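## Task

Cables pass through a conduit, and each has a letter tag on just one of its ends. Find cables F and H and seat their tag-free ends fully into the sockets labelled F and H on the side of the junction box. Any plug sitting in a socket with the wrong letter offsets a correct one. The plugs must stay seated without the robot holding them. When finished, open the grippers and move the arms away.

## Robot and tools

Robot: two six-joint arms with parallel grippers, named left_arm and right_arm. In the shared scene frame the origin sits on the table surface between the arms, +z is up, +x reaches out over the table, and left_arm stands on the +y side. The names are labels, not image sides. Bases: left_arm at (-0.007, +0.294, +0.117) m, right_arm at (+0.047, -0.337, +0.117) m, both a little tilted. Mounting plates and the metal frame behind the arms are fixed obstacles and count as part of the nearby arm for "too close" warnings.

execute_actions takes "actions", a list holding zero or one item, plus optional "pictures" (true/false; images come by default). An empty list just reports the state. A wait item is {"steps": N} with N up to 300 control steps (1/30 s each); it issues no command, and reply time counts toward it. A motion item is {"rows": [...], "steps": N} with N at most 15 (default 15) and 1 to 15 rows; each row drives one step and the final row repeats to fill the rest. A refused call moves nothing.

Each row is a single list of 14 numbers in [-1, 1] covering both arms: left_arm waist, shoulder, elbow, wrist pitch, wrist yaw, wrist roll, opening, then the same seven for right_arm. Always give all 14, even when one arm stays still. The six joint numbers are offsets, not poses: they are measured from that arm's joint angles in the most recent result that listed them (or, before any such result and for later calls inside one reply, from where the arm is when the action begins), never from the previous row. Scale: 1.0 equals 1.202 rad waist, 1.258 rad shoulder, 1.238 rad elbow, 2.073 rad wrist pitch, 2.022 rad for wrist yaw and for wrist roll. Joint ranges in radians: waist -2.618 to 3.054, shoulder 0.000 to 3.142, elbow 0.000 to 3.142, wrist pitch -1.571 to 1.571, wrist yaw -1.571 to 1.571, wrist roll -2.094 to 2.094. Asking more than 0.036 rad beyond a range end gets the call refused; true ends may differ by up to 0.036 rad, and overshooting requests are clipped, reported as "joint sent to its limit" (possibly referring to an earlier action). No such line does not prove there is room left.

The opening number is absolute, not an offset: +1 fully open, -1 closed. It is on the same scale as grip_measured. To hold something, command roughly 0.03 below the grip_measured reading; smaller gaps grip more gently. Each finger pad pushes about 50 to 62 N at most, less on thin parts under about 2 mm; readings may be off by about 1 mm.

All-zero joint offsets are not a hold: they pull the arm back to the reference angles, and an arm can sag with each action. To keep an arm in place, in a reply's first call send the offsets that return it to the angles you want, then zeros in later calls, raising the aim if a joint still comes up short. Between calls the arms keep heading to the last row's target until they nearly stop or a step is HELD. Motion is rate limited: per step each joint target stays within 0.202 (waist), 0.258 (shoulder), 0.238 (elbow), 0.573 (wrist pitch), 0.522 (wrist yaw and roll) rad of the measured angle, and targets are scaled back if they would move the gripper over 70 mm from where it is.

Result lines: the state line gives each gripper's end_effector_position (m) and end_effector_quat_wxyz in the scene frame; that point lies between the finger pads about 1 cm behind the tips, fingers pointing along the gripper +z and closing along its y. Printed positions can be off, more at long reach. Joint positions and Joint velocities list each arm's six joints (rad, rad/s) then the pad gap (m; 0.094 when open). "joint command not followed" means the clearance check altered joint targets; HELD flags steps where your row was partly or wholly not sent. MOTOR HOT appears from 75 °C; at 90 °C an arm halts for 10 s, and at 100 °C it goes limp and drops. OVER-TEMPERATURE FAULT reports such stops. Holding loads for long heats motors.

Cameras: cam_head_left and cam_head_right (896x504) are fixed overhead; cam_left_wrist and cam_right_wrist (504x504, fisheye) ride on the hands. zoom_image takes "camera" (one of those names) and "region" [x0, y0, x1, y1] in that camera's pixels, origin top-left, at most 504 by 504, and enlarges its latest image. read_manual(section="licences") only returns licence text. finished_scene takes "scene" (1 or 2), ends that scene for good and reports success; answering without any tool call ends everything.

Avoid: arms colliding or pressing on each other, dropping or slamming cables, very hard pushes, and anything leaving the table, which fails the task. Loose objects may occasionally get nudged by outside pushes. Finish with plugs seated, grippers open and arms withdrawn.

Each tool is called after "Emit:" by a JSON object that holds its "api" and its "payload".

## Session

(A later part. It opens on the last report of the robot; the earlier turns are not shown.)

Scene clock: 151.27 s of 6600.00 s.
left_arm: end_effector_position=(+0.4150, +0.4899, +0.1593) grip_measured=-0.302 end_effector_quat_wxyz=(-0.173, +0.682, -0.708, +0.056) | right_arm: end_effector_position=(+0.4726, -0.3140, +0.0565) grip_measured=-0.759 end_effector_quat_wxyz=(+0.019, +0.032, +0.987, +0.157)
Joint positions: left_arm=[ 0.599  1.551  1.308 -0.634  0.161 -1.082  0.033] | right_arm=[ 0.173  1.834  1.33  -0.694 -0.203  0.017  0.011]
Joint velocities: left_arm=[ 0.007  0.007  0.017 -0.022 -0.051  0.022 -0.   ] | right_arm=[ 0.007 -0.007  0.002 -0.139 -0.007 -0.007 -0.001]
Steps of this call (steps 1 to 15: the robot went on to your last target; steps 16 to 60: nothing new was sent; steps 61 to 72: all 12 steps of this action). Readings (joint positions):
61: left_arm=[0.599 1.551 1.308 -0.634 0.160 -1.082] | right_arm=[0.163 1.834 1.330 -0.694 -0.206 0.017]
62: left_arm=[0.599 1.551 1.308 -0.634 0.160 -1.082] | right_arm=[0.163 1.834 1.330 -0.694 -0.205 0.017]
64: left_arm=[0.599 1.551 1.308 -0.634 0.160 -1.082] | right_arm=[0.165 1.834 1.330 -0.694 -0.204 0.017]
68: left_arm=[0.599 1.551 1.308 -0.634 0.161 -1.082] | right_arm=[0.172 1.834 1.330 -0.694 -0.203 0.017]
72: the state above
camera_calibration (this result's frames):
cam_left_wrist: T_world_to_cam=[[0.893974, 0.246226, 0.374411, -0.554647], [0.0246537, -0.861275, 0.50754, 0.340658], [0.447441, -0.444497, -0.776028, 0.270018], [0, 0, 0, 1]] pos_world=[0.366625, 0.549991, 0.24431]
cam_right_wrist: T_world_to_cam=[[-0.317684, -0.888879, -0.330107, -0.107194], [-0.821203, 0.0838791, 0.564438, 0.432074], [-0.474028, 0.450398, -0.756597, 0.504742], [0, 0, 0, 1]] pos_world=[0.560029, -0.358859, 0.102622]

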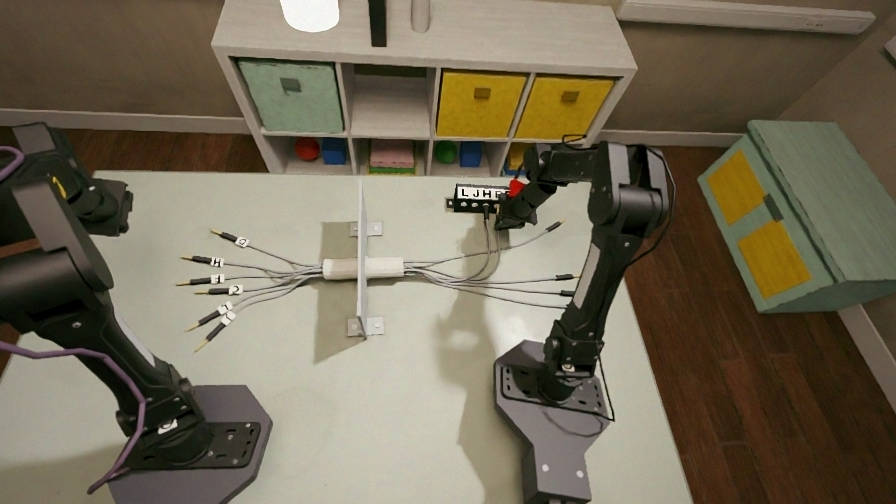

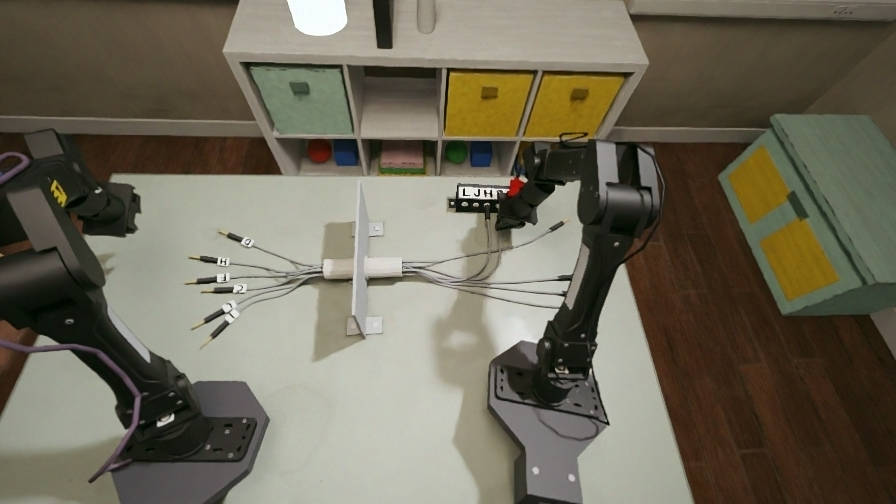

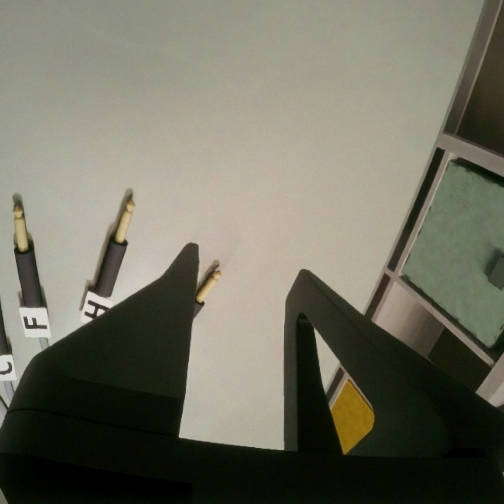

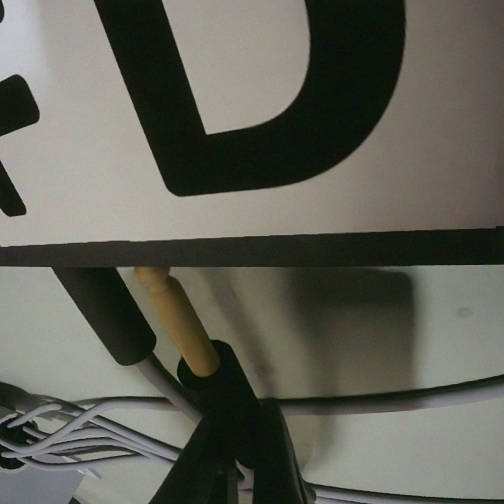

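Emit:
{"api": "execute_actions", "payload": {"actions": [{"rows":[[0,0,0,0,0,0,-0.3,0.012,0.015,0,0,0,0,-0.82],[0,0,0,0,0,0,-0.3,0.012,0.02,0,0,0,0,-0.82],[0,0,0,0,0,0,-0.3,0.012,0.024,0,0,0,0,-0.82]],"steps":12}]}}

Emit:
{"api": "zoom_image", "payload": {"camera": "cam_head_left", "region": [450,170,550,250]}}

Scene clock: 152.27 s of 6600.00 s.
left_arm: end_effector_position=(+0.4150, +0.4898, +0.1593) grip_measured=-0.302 end_effector_quat_wxyz=(-0.172, +0.682, -0.708, +0.057) | right_arm: end_effector_position=(+0.4678, -0.3132, +0.0462) grip_measured=-0.759 end_effector_quat_wxyz=(+0.006, +0.033, +0.987, +0.156)
Joint positions: left_arm=[ 0.599  1.551  1.308 -0.634  0.162 -1.082  0.033] | right_arm=[ 0.173  1.862  1.33  -0.694 -0.2    0.017  0.011]
Joint velocities: left_arm=[ 0.007 -0.002  0.017 -0.022  0.007 -0.022  0.   ] | right_arm=[-0.002 -0.002 -0.012  0.022 -0.066 -0.022 -0.001]
Steps of this call (steps 1 to 15: the robot went on to your last target; steps 16 to 18: nothing new was sent; steps 19 to 30: all 12 steps of this action). Readings (joint positions):
19: left_arm=[0.599 1.551 1.308 -0.634 0.161 -1.082] | right_arm=[0.173 1.834 1.330 -0.694 -0.203 0.017]
20: left_arm=[0.599 1.551 1.308 -0.634 0.161 -1.082] | right_arm=[0.173 1.835 1.330 -0.694 -0.202 0.017]
22: left_arm=[0.599 1.551 1.308 -0.634 0.161 -1.082] | right_arm=[0.173 1.842 1.330 -0.694 -0.202 0.017]
26: left_arm=[0.599 1.551 1.308 -0.634 0.162 -1.082] | right_arm=[0.173 1.860 1.330 -0.694 -0.200 0.017]
30: the state above
camera_calibration (this result's frames):
cam_left_wrist: T_world_to_cam=[[0.893899, 0.246221, 0.374591, -0.554677], [0.0240649, -0.860797, 0.50838, 0.340374], [0.447621, -0.445426, -0.775391, 0.270175], [0, 0, 0, 1]] pos_world=[0.366698, 0.549909, 0.244229]
cam_right_wrist: T_world_to_cam=[[-0.323897, -0.890525, -0.319464, -0.109473], [-0.805665, 0.082603, 0.586584, 0.425187], [-0.495979, 0.447373, -0.744219, 0.503142], [0, 0, 0, 1]] pos_world=[0.556649, -0.357703, 0.0900674]

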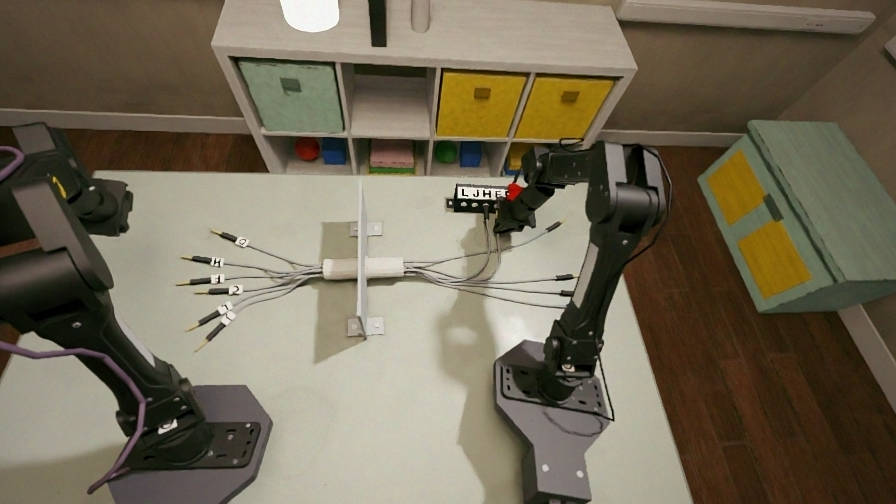

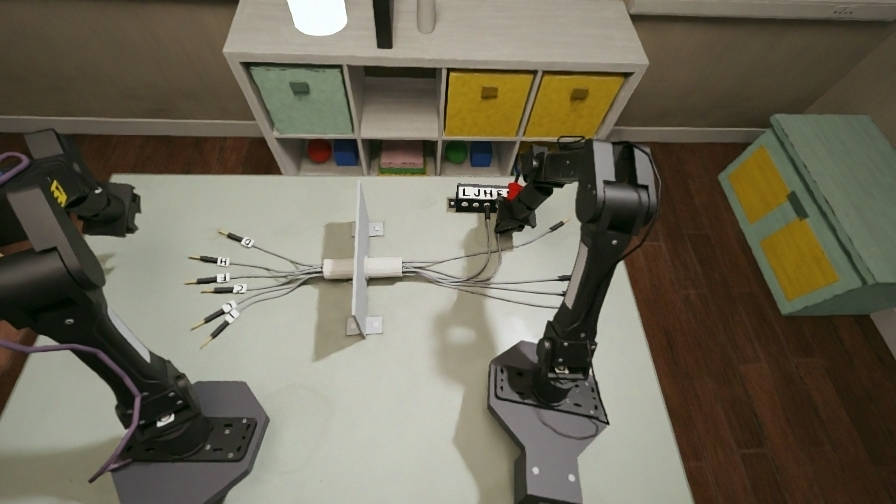

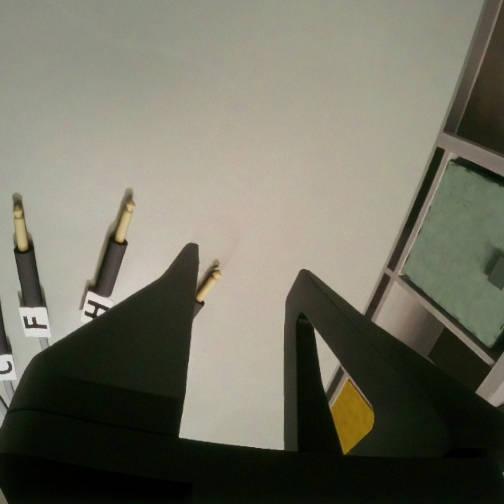

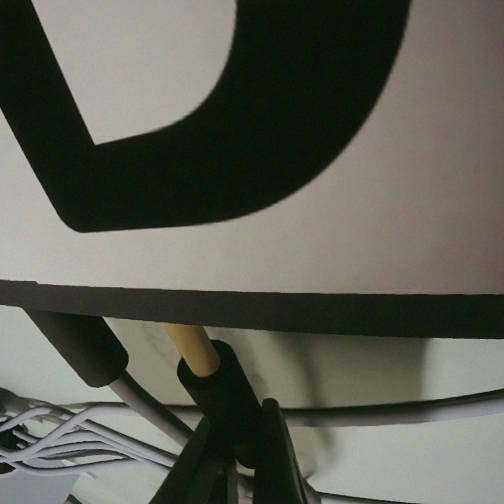

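Region (450, 170, 550, 250) of cam_head_left's 896x504 image, scaled by 5.040, with more detail than that image has; it fills the top 403 rows of this view, and the rest is white.

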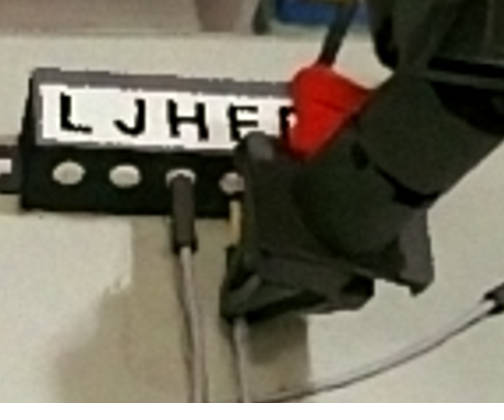

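Emit:
{"api": "execute_actions", "payload": {"actions": [{"rows":[[0,0,0,0,0,0,-0.3,0,0,0.02,0,0,0,-0.82],[0,0,0,0,0,0,-0.3,0,0,0.03,0,0,0,-0.82],[0,0,0,0,0,0,-0.3,0,0,0.037,0,0,0,-0.82]],"steps":12}]}}

Emit:
{"api": "zoom_image", "payload": {"camera": "cam_head_left", "region": [450,170,550,250]}}

Scene clock: 153.67 s of 6600.00 s.
left_arm: end_effector_position=(+0.4151, +0.4896, +0.1593) grip_measured=-0.302 end_effector_quat_wxyz=(-0.172, +0.682, -0.708, +0.058) | right_arm: end_effector_position=(+0.4739, -0.3143, +0.0494) grip_measured=-0.759 end_effector_quat_wxyz=(+0.013, +0.033, +0.987, +0.154)
Joint positions: left_arm=[ 0.599  1.551  1.308 -0.634  0.163 -1.082  0.033] | right_arm=[ 0.173  1.862  1.346 -0.695 -0.197  0.017  0.011]
Joint velocities: left_arm=[-0.002  0.002  0.027 -0.022 -0.022  0.007  0.   ] | right_arm=[ 0.027  0.007  0.017  0.022 -0.022  0.022 -0.001]
Steps of this call (steps 1 to 15: the robot went on to your last target; steps 16 to 30: nothing new was sent; steps 31 to 42: all 12 steps of this action). Readings (joint positions):
31: left_arm=[0.599 1.551 1.308 -0.634 0.162 -1.082] | right_arm=[0.173 1.862 1.330 -0.694 -0.199 0.017]
32: left_arm=[0.599 1.551 1.308 -0.634 0.162 -1.082] | right_arm=[0.173 1.862 1.330 -0.694 -0.199 0.017]
34: left_arm=[0.599 1.551 1.308 -0.634 0.163 -1.082] | right_arm=[0.173 1.862 1.334 -0.695 -0.197 0.017]
38: left_arm=[0.599 1.551 1.308 -0.634 0.163 -1.082] | right_arm=[0.173 1.862 1.345 -0.695 -0.197 0.017]
42: the state above
camera_calibration (this result's frames):
cam_left_wrist: T_world_to_cam=[[0.893825, 0.246217, 0.374772, -0.554707], [0.023476, -0.860317, 0.509219, 0.34009], [0.4478, -0.446354, -0.774753, 0.270332], [0, 0, 0, 1]] pos_world=[0.366772, 0.549827, 0.244149]
cam_right_wrist: T_world_to_cam=[[-0.320657, -0.891053, -0.321252, -0.109124], [-0.814225, 0.086014, 0.574142, 0.434041], [-0.483959, 0.445674, -0.753099, 0.503213], [0, 0, 0, 1]] pos_world=[0.56195, -0.358838, 0.0947124]

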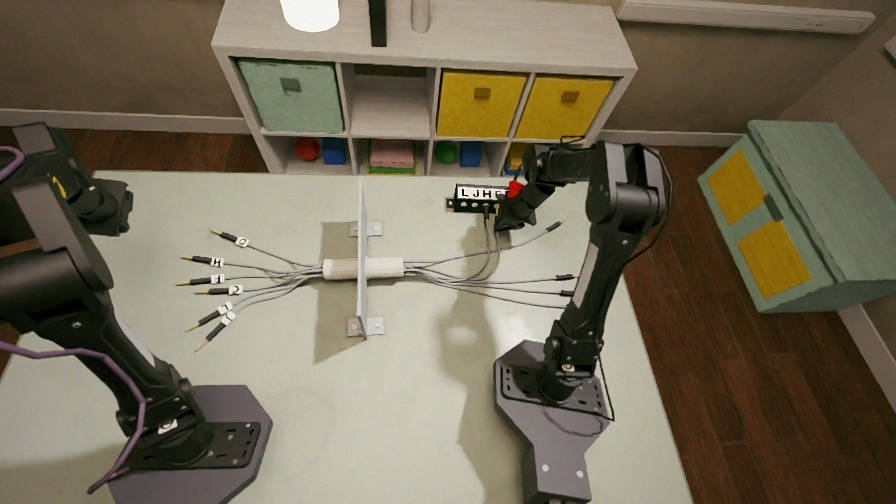

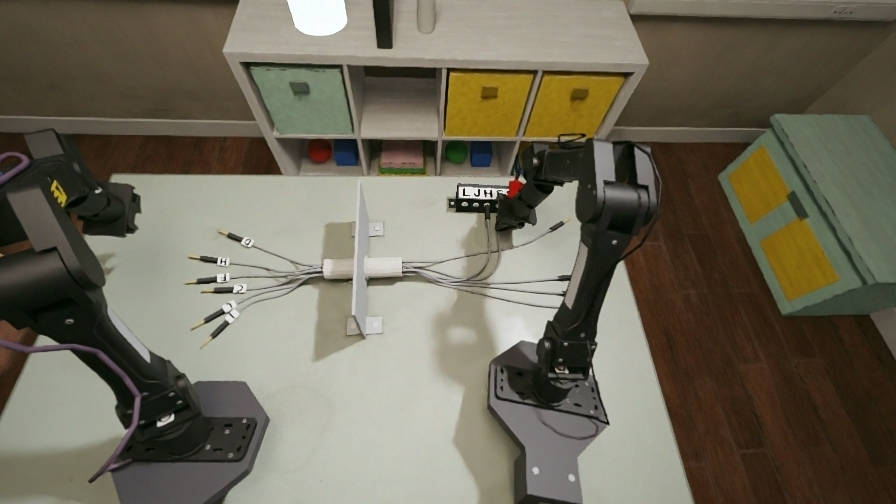

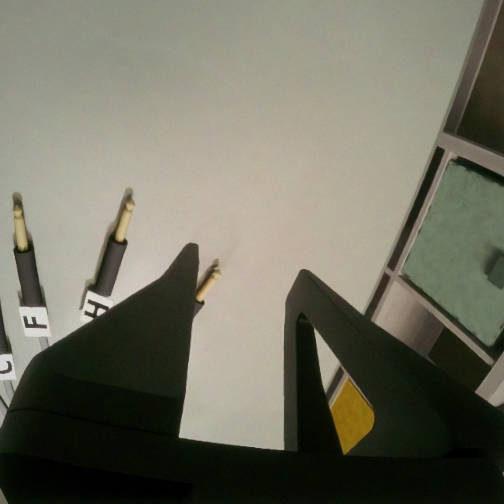

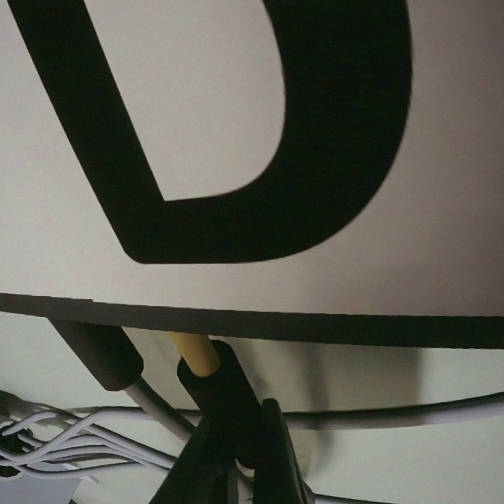

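Region (450, 170, 550, 250) of cam_head_left's 896x504 image, scaled by 5.040, with more detail than that image has; it fills the top 403 rows of this view, and the rest is white.

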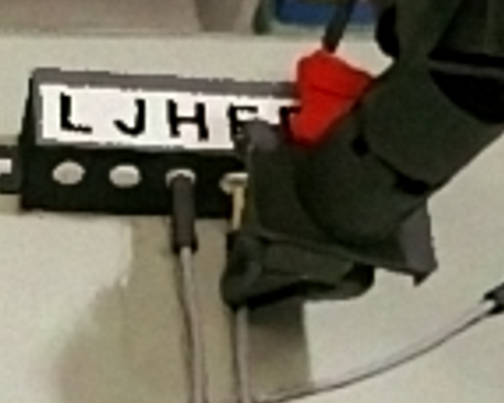

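Emit:
{"api": "execute_actions", "payload": {"actions": [{"rows":[[0,0,0,0,0,0,-0.3,0,0.005,0.025,0.008,0,0,-0.82],[0,0,0,0,0,0,-0.3,0,0.012,0.035,0.014,0,0,-0.82],[0,0,0,0,0,0,-0.3,0,0.018,0.045,0.02,0,0,-0.82],[0,0,0,0,0,0,-0.3,0,0.022,0.055,0.025,0,0,-0.82]],"steps":15}]}}

Emit:
{"api": "zoom_image", "payload": {"camera": "cam_head_left", "region": [450,170,550,250]}}

Scene clock: 154.90 s of 6600.00 s.
left_arm: end_effector_position=(+0.4152, +0.4895, +0.1593) grip_measured=-0.302 end_effector_quat_wxyz=(-0.172, +0.682, -0.708, +0.058) | right_arm: end_effector_position=(+0.4854, -0.3147, +0.0463) grip_measured=-0.759 end_effector_quat_wxyz=(+0.024, +0.032, +0.987, +0.153)
Joint positions: left_arm=[ 0.599  1.551  1.308 -0.634  0.164 -1.082  0.033] | right_arm=[ 0.173  1.888  1.376 -0.678 -0.196  0.017  0.011]
Joint velocities: left_arm=[-0.007 -0.002  0.007  0.007  0.037 -0.066  0.001] | right_arm=[ 0.012  0.002 -0.007  0.037  0.022  0.007  0.   ]
Steps of this call (steps 1 to 15: the robot went on to your last target; steps 16 to 22: nothing new was sent; steps 23 to 37: all 15 steps of this action). Readings (joint positions):
23: left_arm=[0.599 1.551 1.308 -0.634 0.163 -1.082] | right_arm=[0.173 1.862 1.346 -0.694 -0.197 0.017]
24: left_arm=[0.599 1.551 1.308 -0.634 0.163 -1.082] | right_arm=[0.173 1.862 1.346 -0.692 -0.196 0.017]
26: left_arm=[0.599 1.551 1.308 -0.634 0.163 -1.082] | right_arm=[0.173 1.869 1.357 -0.689 -0.195 0.017]
30: left_arm=[0.599 1.551 1.308 -0.634 0.164 -1.082] | right_arm=[0.173 1.888 1.376 -0.677 -0.196 0.017]
37: the state above
camera_calibration (this result's frames):
cam_left_wrist: T_world_to_cam=[[0.893776, 0.246213, 0.374892, -0.554727], [0.0230833, -0.859996, 0.509778, 0.3399], [0.44792, -0.446973, -0.774327, 0.270437], [0, 0, 0, 1]] pos_world=[0.366822, 0.549772, 0.244096]
cam_right_wrist: T_world_to_cam=[[-0.315913, -0.890978, -0.326125, -0.108846], [-0.826169, 0.0893114, 0.556298, 0.452919], [-0.466523, 0.445176, -0.764313, 0.498562], [0, 0, 0, 1]] pos_world=[0.572393, -0.359378, 0.0936021]

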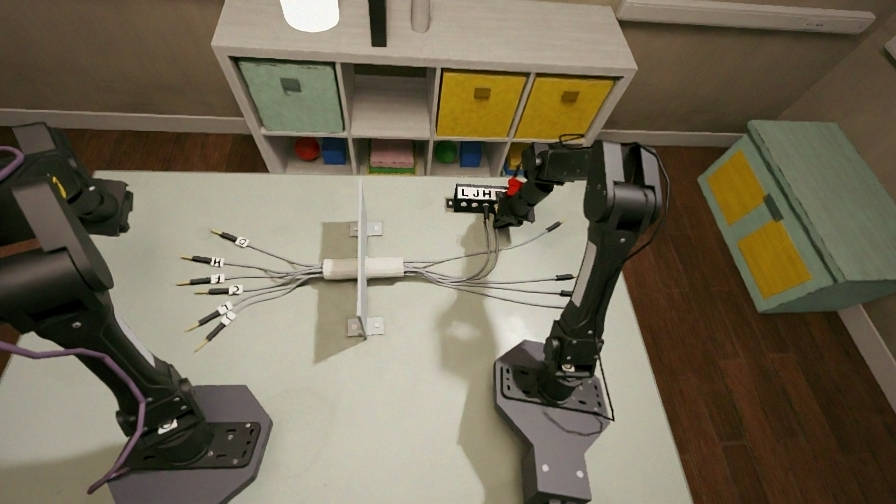

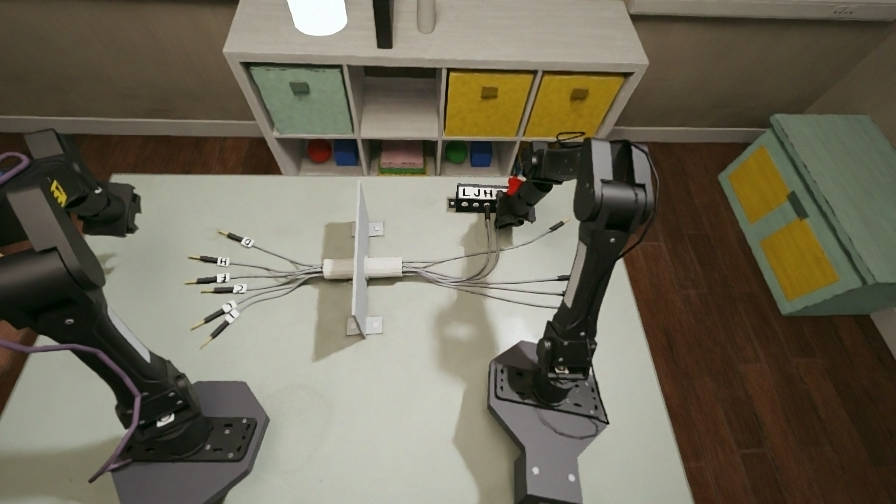

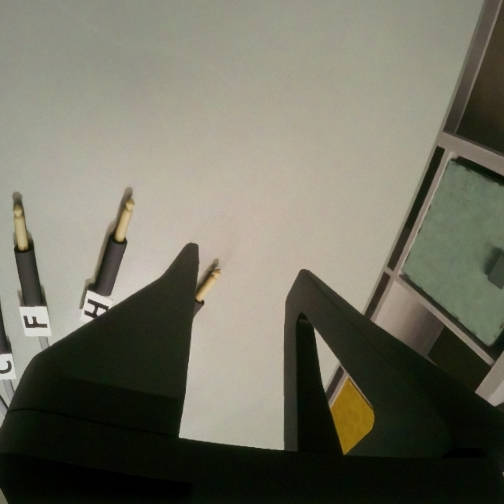

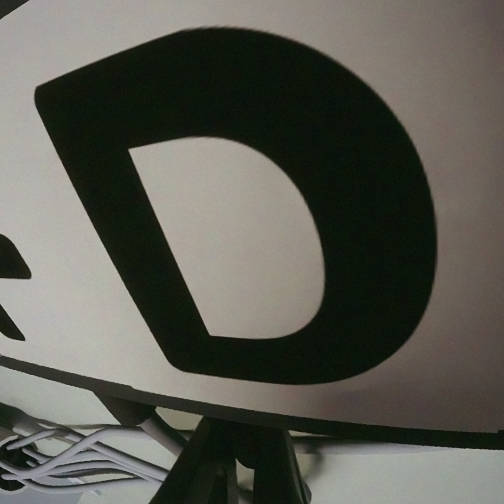

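Region (450, 170, 550, 250) of cam_head_left's 896x504 image, scaled by 5.040, with more detail than that image has; it fills the top 403 rows of this view, and the rest is white.

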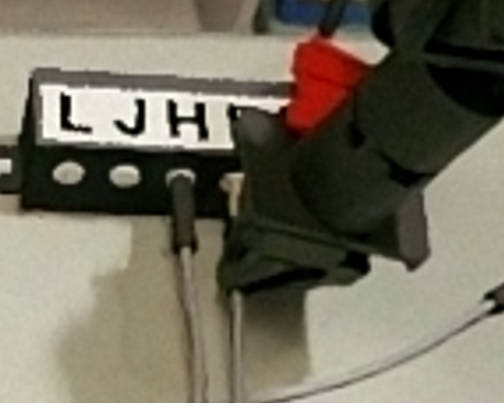

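Emit:
{"api": "execute_actions", "payload": {"actions": [{"rows":[[0,0,0,0,0,0,-0.3,0,0,0.025,0.008,0,0,-0.82],[0,0,0,0,0,0,-0.3,0,0,0.035,0.016,0,0,-0.82],[0,0,0,0,0,0,-0.3,0,0.005,0.045,0.024,0,0,-0.82],[0,0,0,0,0,0,-0.3,0,0.01,0.055,0.03,0,0,-0.82]],"steps":15}]}}

Emit:
{"api": "zoom_image", "payload": {"camera": "cam_head_left", "region": [450,170,550,250]}}

Scene clock: 156.57 s of 6600.00 s.
left_arm: end_effector_position=(+0.4153, +0.4893, +0.1593) grip_measured=-0.302 end_effector_quat_wxyz=(-0.172, +0.682, -0.708, +0.058) | right_arm: end_effector_position=(+0.4861, -0.3148, +0.0472) grip_measured=-0.759 end_effector_quat_wxyz=(+0.019, +0.033, +0.987, +0.154)
Joint positions: left_arm=[ 0.599  1.551  1.308 -0.634  0.165 -1.082  0.033] | right_arm=[ 0.173  1.896  1.396 -0.699 -0.196  0.017  0.011]
Joint velocities: left_arm=[ 0.007  0.002 -0.002 -0.051 -0.022  0.066 -0.   ] | right_arm=[ 0.017  0.012  0.007  0.022 -0.007 -0.022  0.   ]
Steps of this call (steps 1 to 15: the robot went on to your last target; steps 16 to 35: nothing new was sent; steps 36 to 50: all 15 steps of this action). Readings (joint positions):
36: left_arm=[0.599 1.551 1.308 -0.634 0.164 -1.082] | right_arm=[0.173 1.888 1.376 -0.678 -0.196 0.017]
37: left_arm=[0.599 1.551 1.308 -0.634 0.164 -1.082] | right_arm=[0.173 1.888 1.376 -0.678 -0.196 0.017]
39: left_arm=[0.599 1.551 1.308 -0.634 0.165 -1.082] | right_arm=[0.173 1.890 1.383 -0.684 -0.196 0.017]
43: left_arm=[0.599 1.551 1.308 -0.634 0.165 -1.082] | right_arm=[0.173 1.896 1.394 -0.698 -0.196 0.017]
50: the state above
camera_calibration (this result's frames):
cam_left_wrist: T_world_to_cam=[[0.893701, 0.246209, 0.375072, -0.554757], [0.0224941, -0.859515, 0.510615, 0.339615], [0.448098, -0.447901, -0.773688, 0.270594], [0, 0, 0, 1]] pos_world=[0.366895, 0.54969, 0.244016]
cam_right_wrist: T_world_to_cam=[[-0.318262, -0.89107, -0.32358, -0.107414], [-0.820346, 0.0877971, 0.565088, 0.449218], [-0.475123, 0.445294, -0.758928, 0.503554], [0, 0, 0, 1]] pos_world=[0.573578, -0.359383, 0.0935565]

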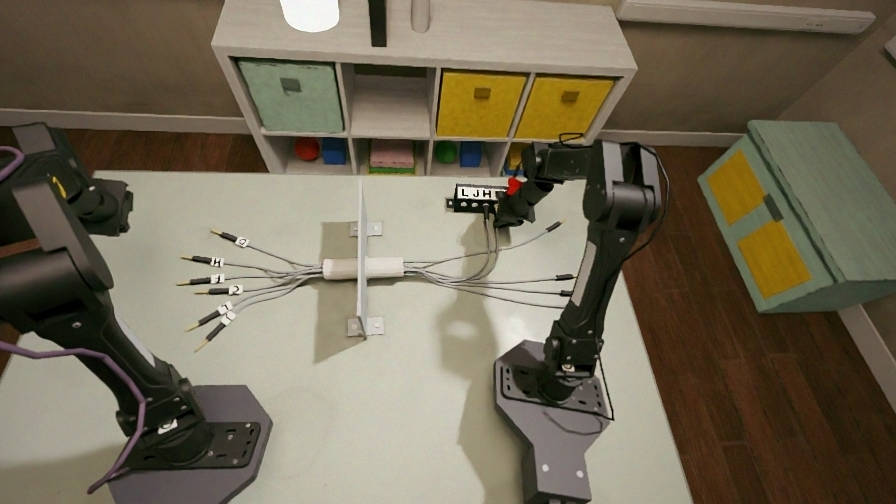

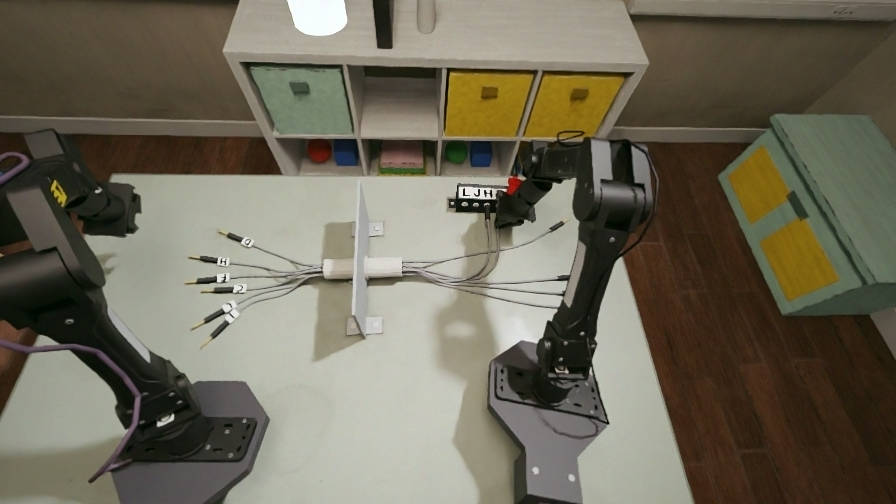

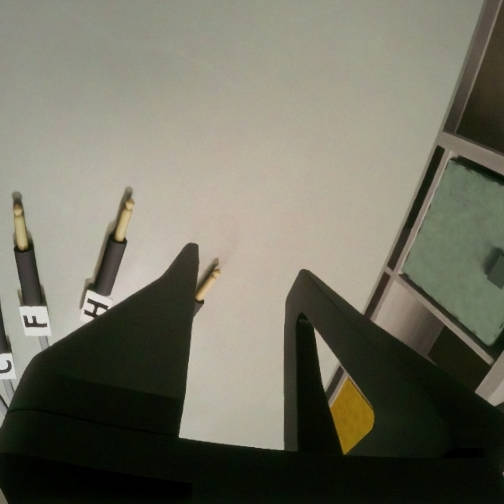

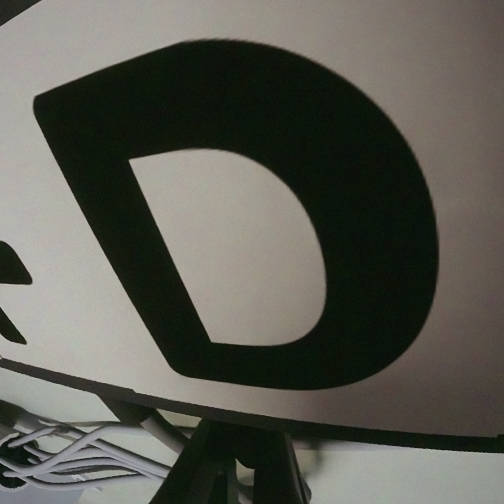

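Region (450, 170, 550, 250) of cam_head_left's 896x504 image, scaled by 5.040, with more detail than that image has; it fills the top 403 rows of this view, and the rest is white.

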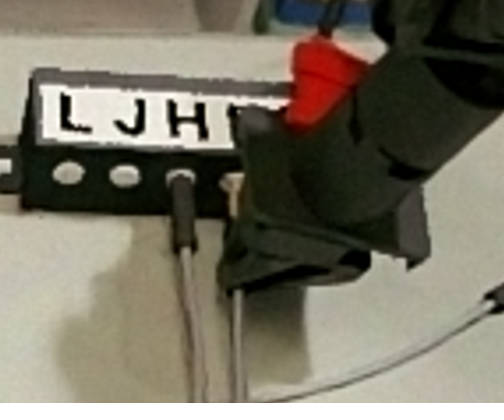

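Emit:
{"api": "execute_actions", "payload": {"actions": [{"rows":[[0,0,0,0,0,0,-0.3,0,0,0,0,0,0,-0.6],[0,0,0,0,0,0,-0.3,0,0,0,0,0,0,-0.5],[0,0,0,0,0,0,-0.3,0,-0.02,-0.03,0.03,0,0,-0.5],[0,0,0,0,0,0,-0.3,0,-0.04,-0.07,0.07,0,0,-0.5],[0,0,0,0,0,0,-0.3,0,-0.06,-0.11,0.11,0,0,-0.5],[0,0,0,0,0,0,-0.3,0,-0.08,-0.155,0.15,0,0,-0.5],[0,0,0,0,0,0,-0.3,0,-0.1,-0.2,0.19,0,0,-0.5],[0,0,0,0,0,0,-0.3,0,-0.12,-0.245,0.22,0,0,-0.5],[0,0,0,0,0,0,-0.3,0,-0.14,-0.29,0.25,0,0,-0.5],[0,0,0,0,0,0,-0.3,0,-0.16,-0.335,0.28,0,0,-0.5],[0,0,0,0,0,0,-0.3,0,-0.18,-0.385,0.3,0,0,-0.5],[0,0,0,0,0,0,-0.3,0,-0.2,-0.432,0.315,0,0,-0.5]],"steps":15}]}}

Emit:
{"api": "execute_actions", "payload": {"actions": [{"steps":15}]}}

Scene clock: 159.20 s of 6600.00 s.
left_arm: end_effector_position=(+0.4154, +0.4891, +0.1593) grip_measured=-0.302 end_effector_quat_wxyz=(-0.172, +0.682, -0.709, +0.059) | right_arm: end_effector_position=(+0.4368, -0.3104, +0.0285) grip_measured=-0.503 end_effector_quat_wxyz=(+0.123, +0.028, +0.980, +0.150)
Joint positions: left_arm=[ 0.599  1.551  1.308 -0.634  0.166 -1.082  0.033] | right_arm=[ 0.173  1.68   0.876 -0.185 -0.195  0.017  0.023]
Joint velocities: left_arm=[ 0.002  0.007 -0.002 -0.007  0.037  0.022  0.001] | right_arm=[-0.012 -0.081 -0.369  0.491 -0.051 -0.007  0.001]
Steps of this call (steps 1 to 15: the robot went on to your last target; steps 16 to 64: nothing new was sent; steps 65 to 79: all 15 steps of this action). Readings (joint positions):
65: left_arm=[0.599 1.551 1.308 -0.634 0.165 -1.082] | right_arm=[0.173 1.896 1.396 -0.702 -0.196 0.017]
66: left_arm=[0.599 1.551 1.308 -0.634 0.165 -1.082] | right_arm=[0.173 1.896 1.396 -0.702 -0.195 0.017]
68: left_arm=[0.599 1.551 1.308 -0.634 0.166 -1.082] | right_arm=[0.173 1.893 1.379 -0.671 -0.195 0.017]
72: left_arm=[0.599 1.551 1.308 -0.634 0.166 -1.082] | right_arm=[0.173 1.824 1.205 -0.476 -0.195 0.017]
79: the state above
camera_calibration (this result's frames):
cam_left_wrist: T_world_to_cam=[[0.893627, 0.246205, 0.375252, -0.554787], [0.0219047, -0.859033, 0.511452, 0.33933], [0.448275, -0.448828, -0.773048, 0.27075], [0, 0, 0, 1]] pos_world=[0.366969, 0.549607, 0.243936]
cam_right_wrist: T_world_to_cam=[[-0.266545, -0.888096, -0.374485, -0.145452], [-0.917043, 0.114107, 0.382114, 0.474635], [-0.296623, 0.44527, -0.844837, 0.388481], [0, 0, 0, 1]] pos_world=[0.511724, -0.356313, 0.0923686]

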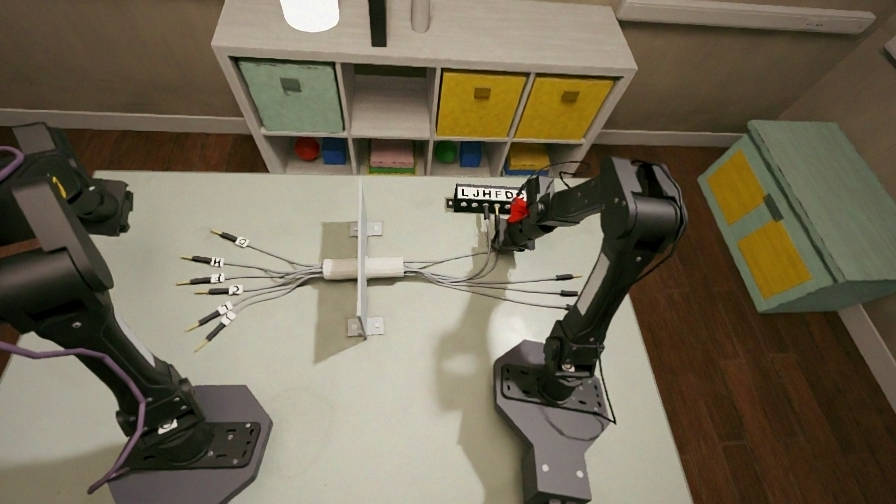

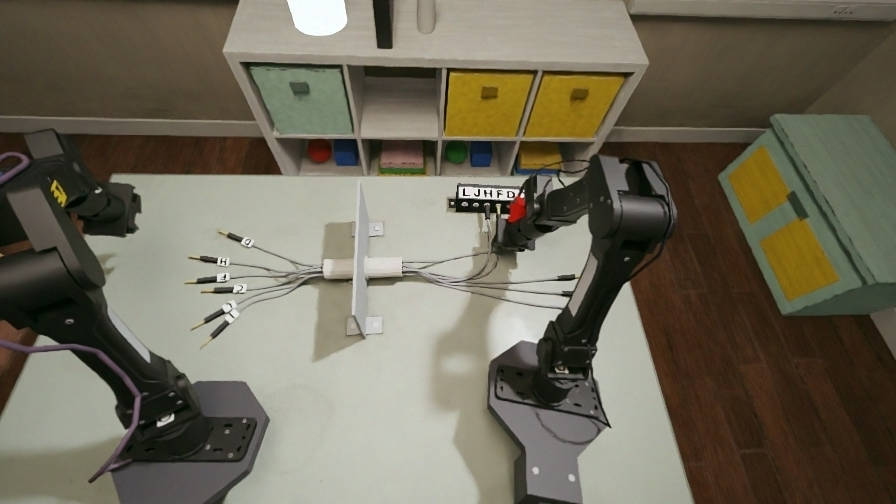

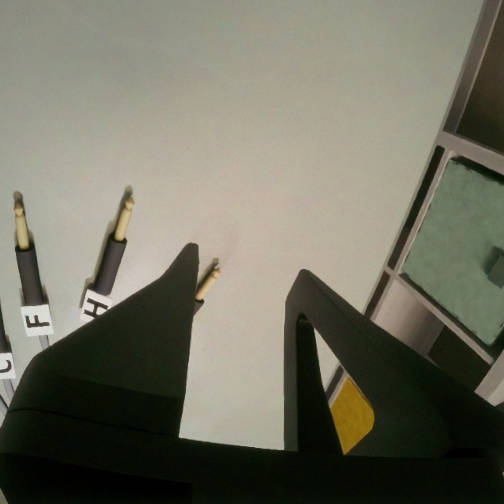

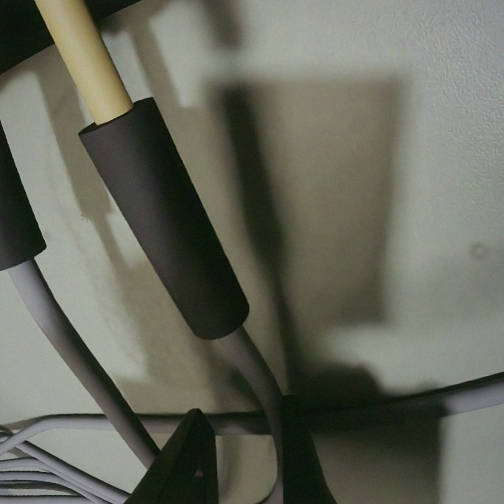

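Scene clock: 159.70 s of 6600.00 s.
left_arm: end_effector_position=(+0.4154, +0.4891, +0.1593) grip_measured=-0.302 end_effector_quat_wxyz=(-0.172, +0.682, -0.709, +0.059) | right_arm: end_effector_position=(+0.4600, -0.3123, +0.0347) grip_measured=-0.503 end_effector_quat_wxyz=(+0.177, +0.026, +0.973, +0.148)
Joint positions: left_arm=[ 0.599  1.551  1.308 -0.634  0.166 -1.082  0.033] | right_arm=[ 0.173  1.68   0.865 -0.067 -0.195  0.017  0.023]
Joint velocities: left_arm=[ 0.007  0.007  0.007  0.007  0.022  0.037 -0.001] | right_arm=[-0.007 -0.022  0.007 -0.007  0.066 -0.037 -0.   ]
Steps of this call (steps 1 to 15: the robot went on to your last target). Readings (joint positions):
1: left_arm=[0.599 1.551 1.308 -0.634 0.166 -1.082] | right_arm=[0.173 1.680 0.868 -0.169 -0.195 0.017]
2: left_arm=[0.599 1.551 1.308 -0.634 0.166 -1.082] | right_arm=[0.173 1.680 0.866 -0.155 -0.195 0.017]
4: left_arm=[0.599 1.551 1.308 -0.634 0.166 -1.082] | right_arm=[0.173 1.680 0.865 -0.122 -0.195 0.017]
8: left_arm=[0.599 1.551 1.308 -0.634 0.166 -1.082] | right_arm=[0.173 1.680 0.865 -0.084 -0.195 0.017]
15: the state above
camera_calibration (this result's frames):
cam_left_wrist: T_world_to_cam=[[0.893627, 0.246205, 0.375252, -0.554787], [0.0219047, -0.859033, 0.511452, 0.33933], [0.448275, -0.448828, -0.773048, 0.27075], [0, 0, 0, 1]] pos_world=[0.366969, 0.549607, 0.243936]
cam_right_wrist: T_world_to_cam=[[-0.235914, -0.887088, -0.396762, -0.151615], [-0.951243, 0.127323, 0.280936, 0.517138], [-0.198698, 0.443694, -0.873873, 0.356856], [0, 0, 0, 1]] pos_world=[0.527062, -0.358675, 0.106409]

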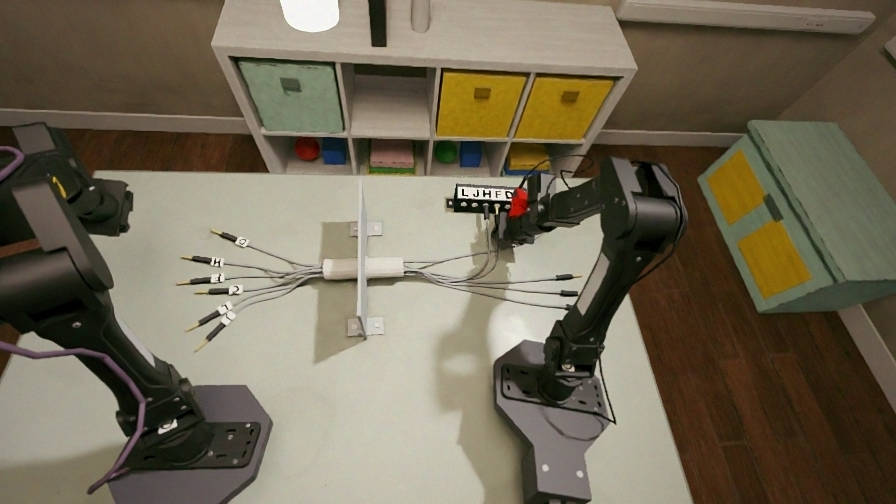

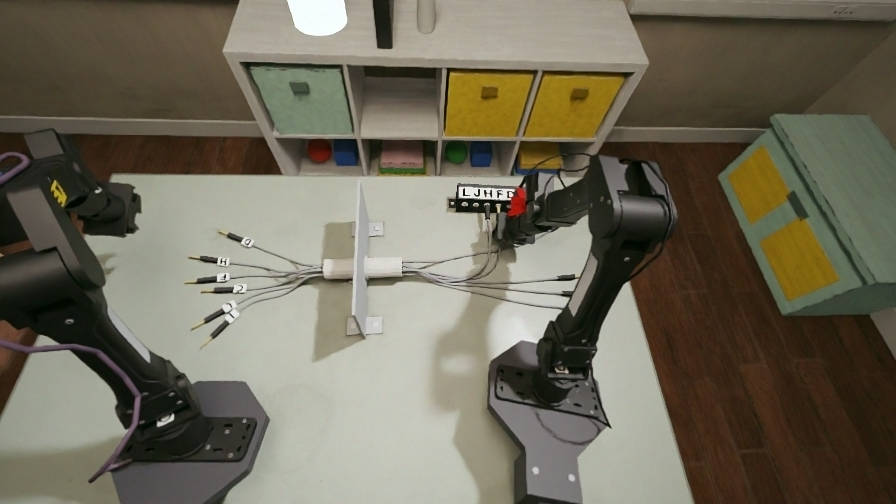

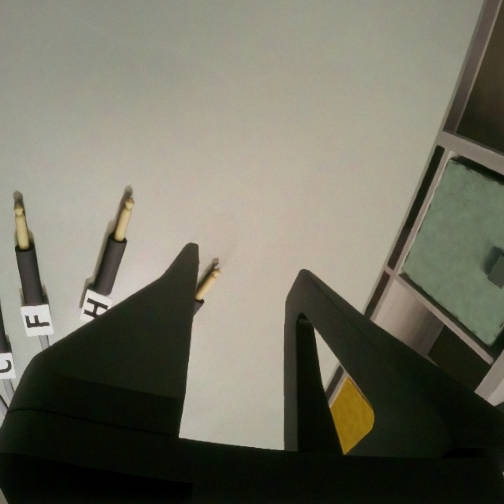

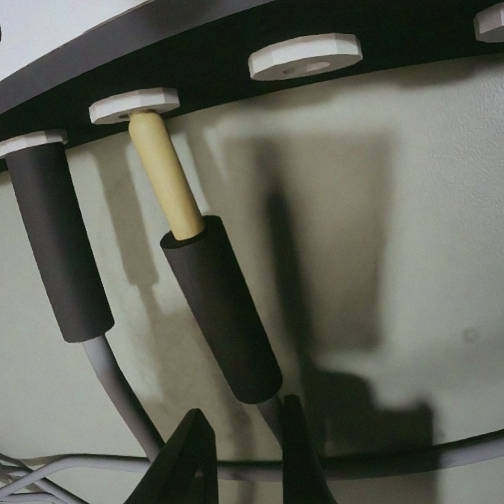

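Emit:
{"api": "execute_actions", "payload": {"actions": [{"rows":[[0,0,0,0,0,0,-0.3,0,0,0,0,0,0,-0.65],[0,0,0,0,0,0,-0.3,0,0,0.015,0,0,0,-0.75],[0,0,0,0,0,0,-0.3,0,0,0.025,0,0,0,-0.82],[0,0,0,0,0,0,-0.3,0,0,0.03,0.005,0,0,-0.82],[0,0,0,0,0,0,-0.3,0,0,0.035,0.01,0,0,-0.82],[0,0,0,0,0,0,-0.3,0,0,0.045,0.015,0,0,-0.82],[0,0,0,0,0,0,-0.3,0,0,0.055,0.02,0,0,-0.82]],"steps":15}]}}

Scene clock: 161.67 s of 6600.00 s.
left_arm: end_effector_position=(+0.4154, +0.4890, +0.1593) grip_measured=-0.302 end_effector_quat_wxyz=(-0.172, +0.682, -0.709, +0.059) | right_arm: end_effector_position=(+0.4678, -0.3137, +0.0393) grip_measured=-0.817 end_effector_quat_wxyz=(+0.184, +0.025, +0.972, +0.147)
Joint positions: left_arm=[ 0.599  1.551  1.308 -0.634  0.167 -1.082  0.033] | right_arm=[ 0.173  1.68   0.888 -0.076 -0.192  0.017  0.009]
Joint velocities: left_arm=[-0.007 -0.007 -0.002 -0.022 -0.007  0.066 -0.   ] | right_arm=[ 0.002 -0.017  0.002 -0.007  0.066 -0.007 -0.001]
Steps of this call (steps 1 to 15: the robot went on to your last target; steps 16 to 44: nothing new was sent; steps 45 to 59: all 15 steps of this action). Readings (joint positions):
45: left_arm=[0.599 1.551 1.308 -0.634 0.166 -1.082] | right_arm=[0.173 1.680 0.865 -0.063 -0.195 0.017]
46: left_arm=[0.599 1.551 1.308 -0.634 0.166 -1.082] | right_arm=[0.173 1.680 0.865 -0.063 -0.194 0.017]
48: left_arm=[0.599 1.551 1.308 -0.634 0.166 -1.082] | right_arm=[0.173 1.680 0.865 -0.063 -0.194 0.017]
52: left_arm=[0.599 1.551 1.308 -0.634 0.167 -1.082] | right_arm=[0.173 1.680 0.884 -0.070 -0.193 0.017]
59: the state above
camera_calibration (this result's frames):
cam_left_wrist: T_world_to_cam=[[0.893577, 0.246202, 0.375372, -0.554807], [0.0215116, -0.85871, 0.51201, 0.33914], [0.448393, -0.449445, -0.77262, 0.270854], [0, 0, 0, 1]] pos_world=[0.367019, 0.549552, 0.243883]
cam_right_wrist: T_world_to_cam=[[-0.232685, -0.887763, -0.397159, -0.150887], [-0.954695, 0.130603, 0.267395, 0.526556], [-0.185513, 0.441384, -0.877932, 0.356318], [0, 0, 0, 1]] pos_world=[0.533693, -0.359995, 0.112099]

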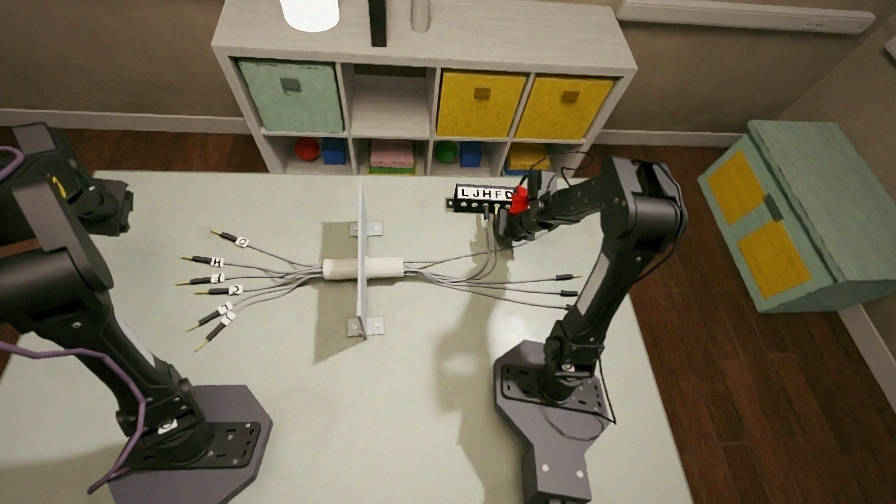

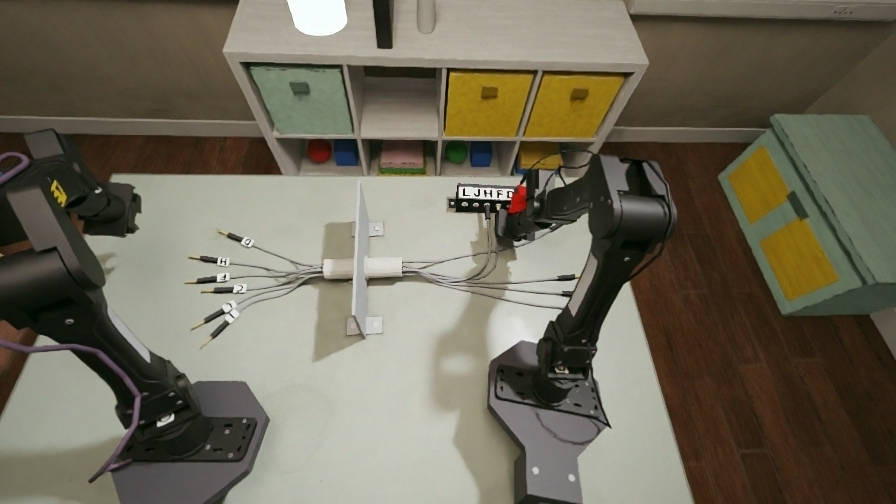

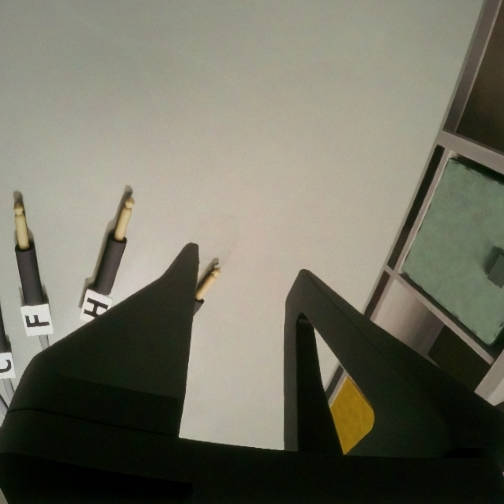

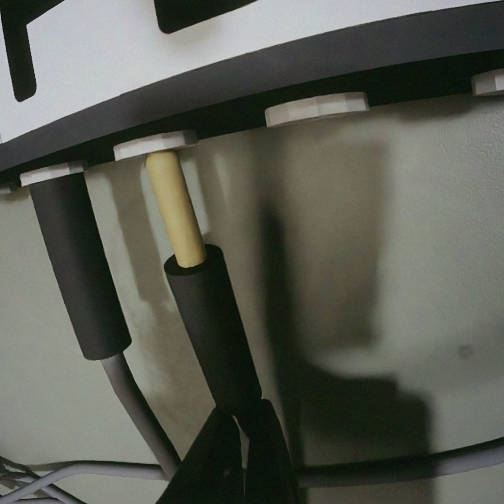

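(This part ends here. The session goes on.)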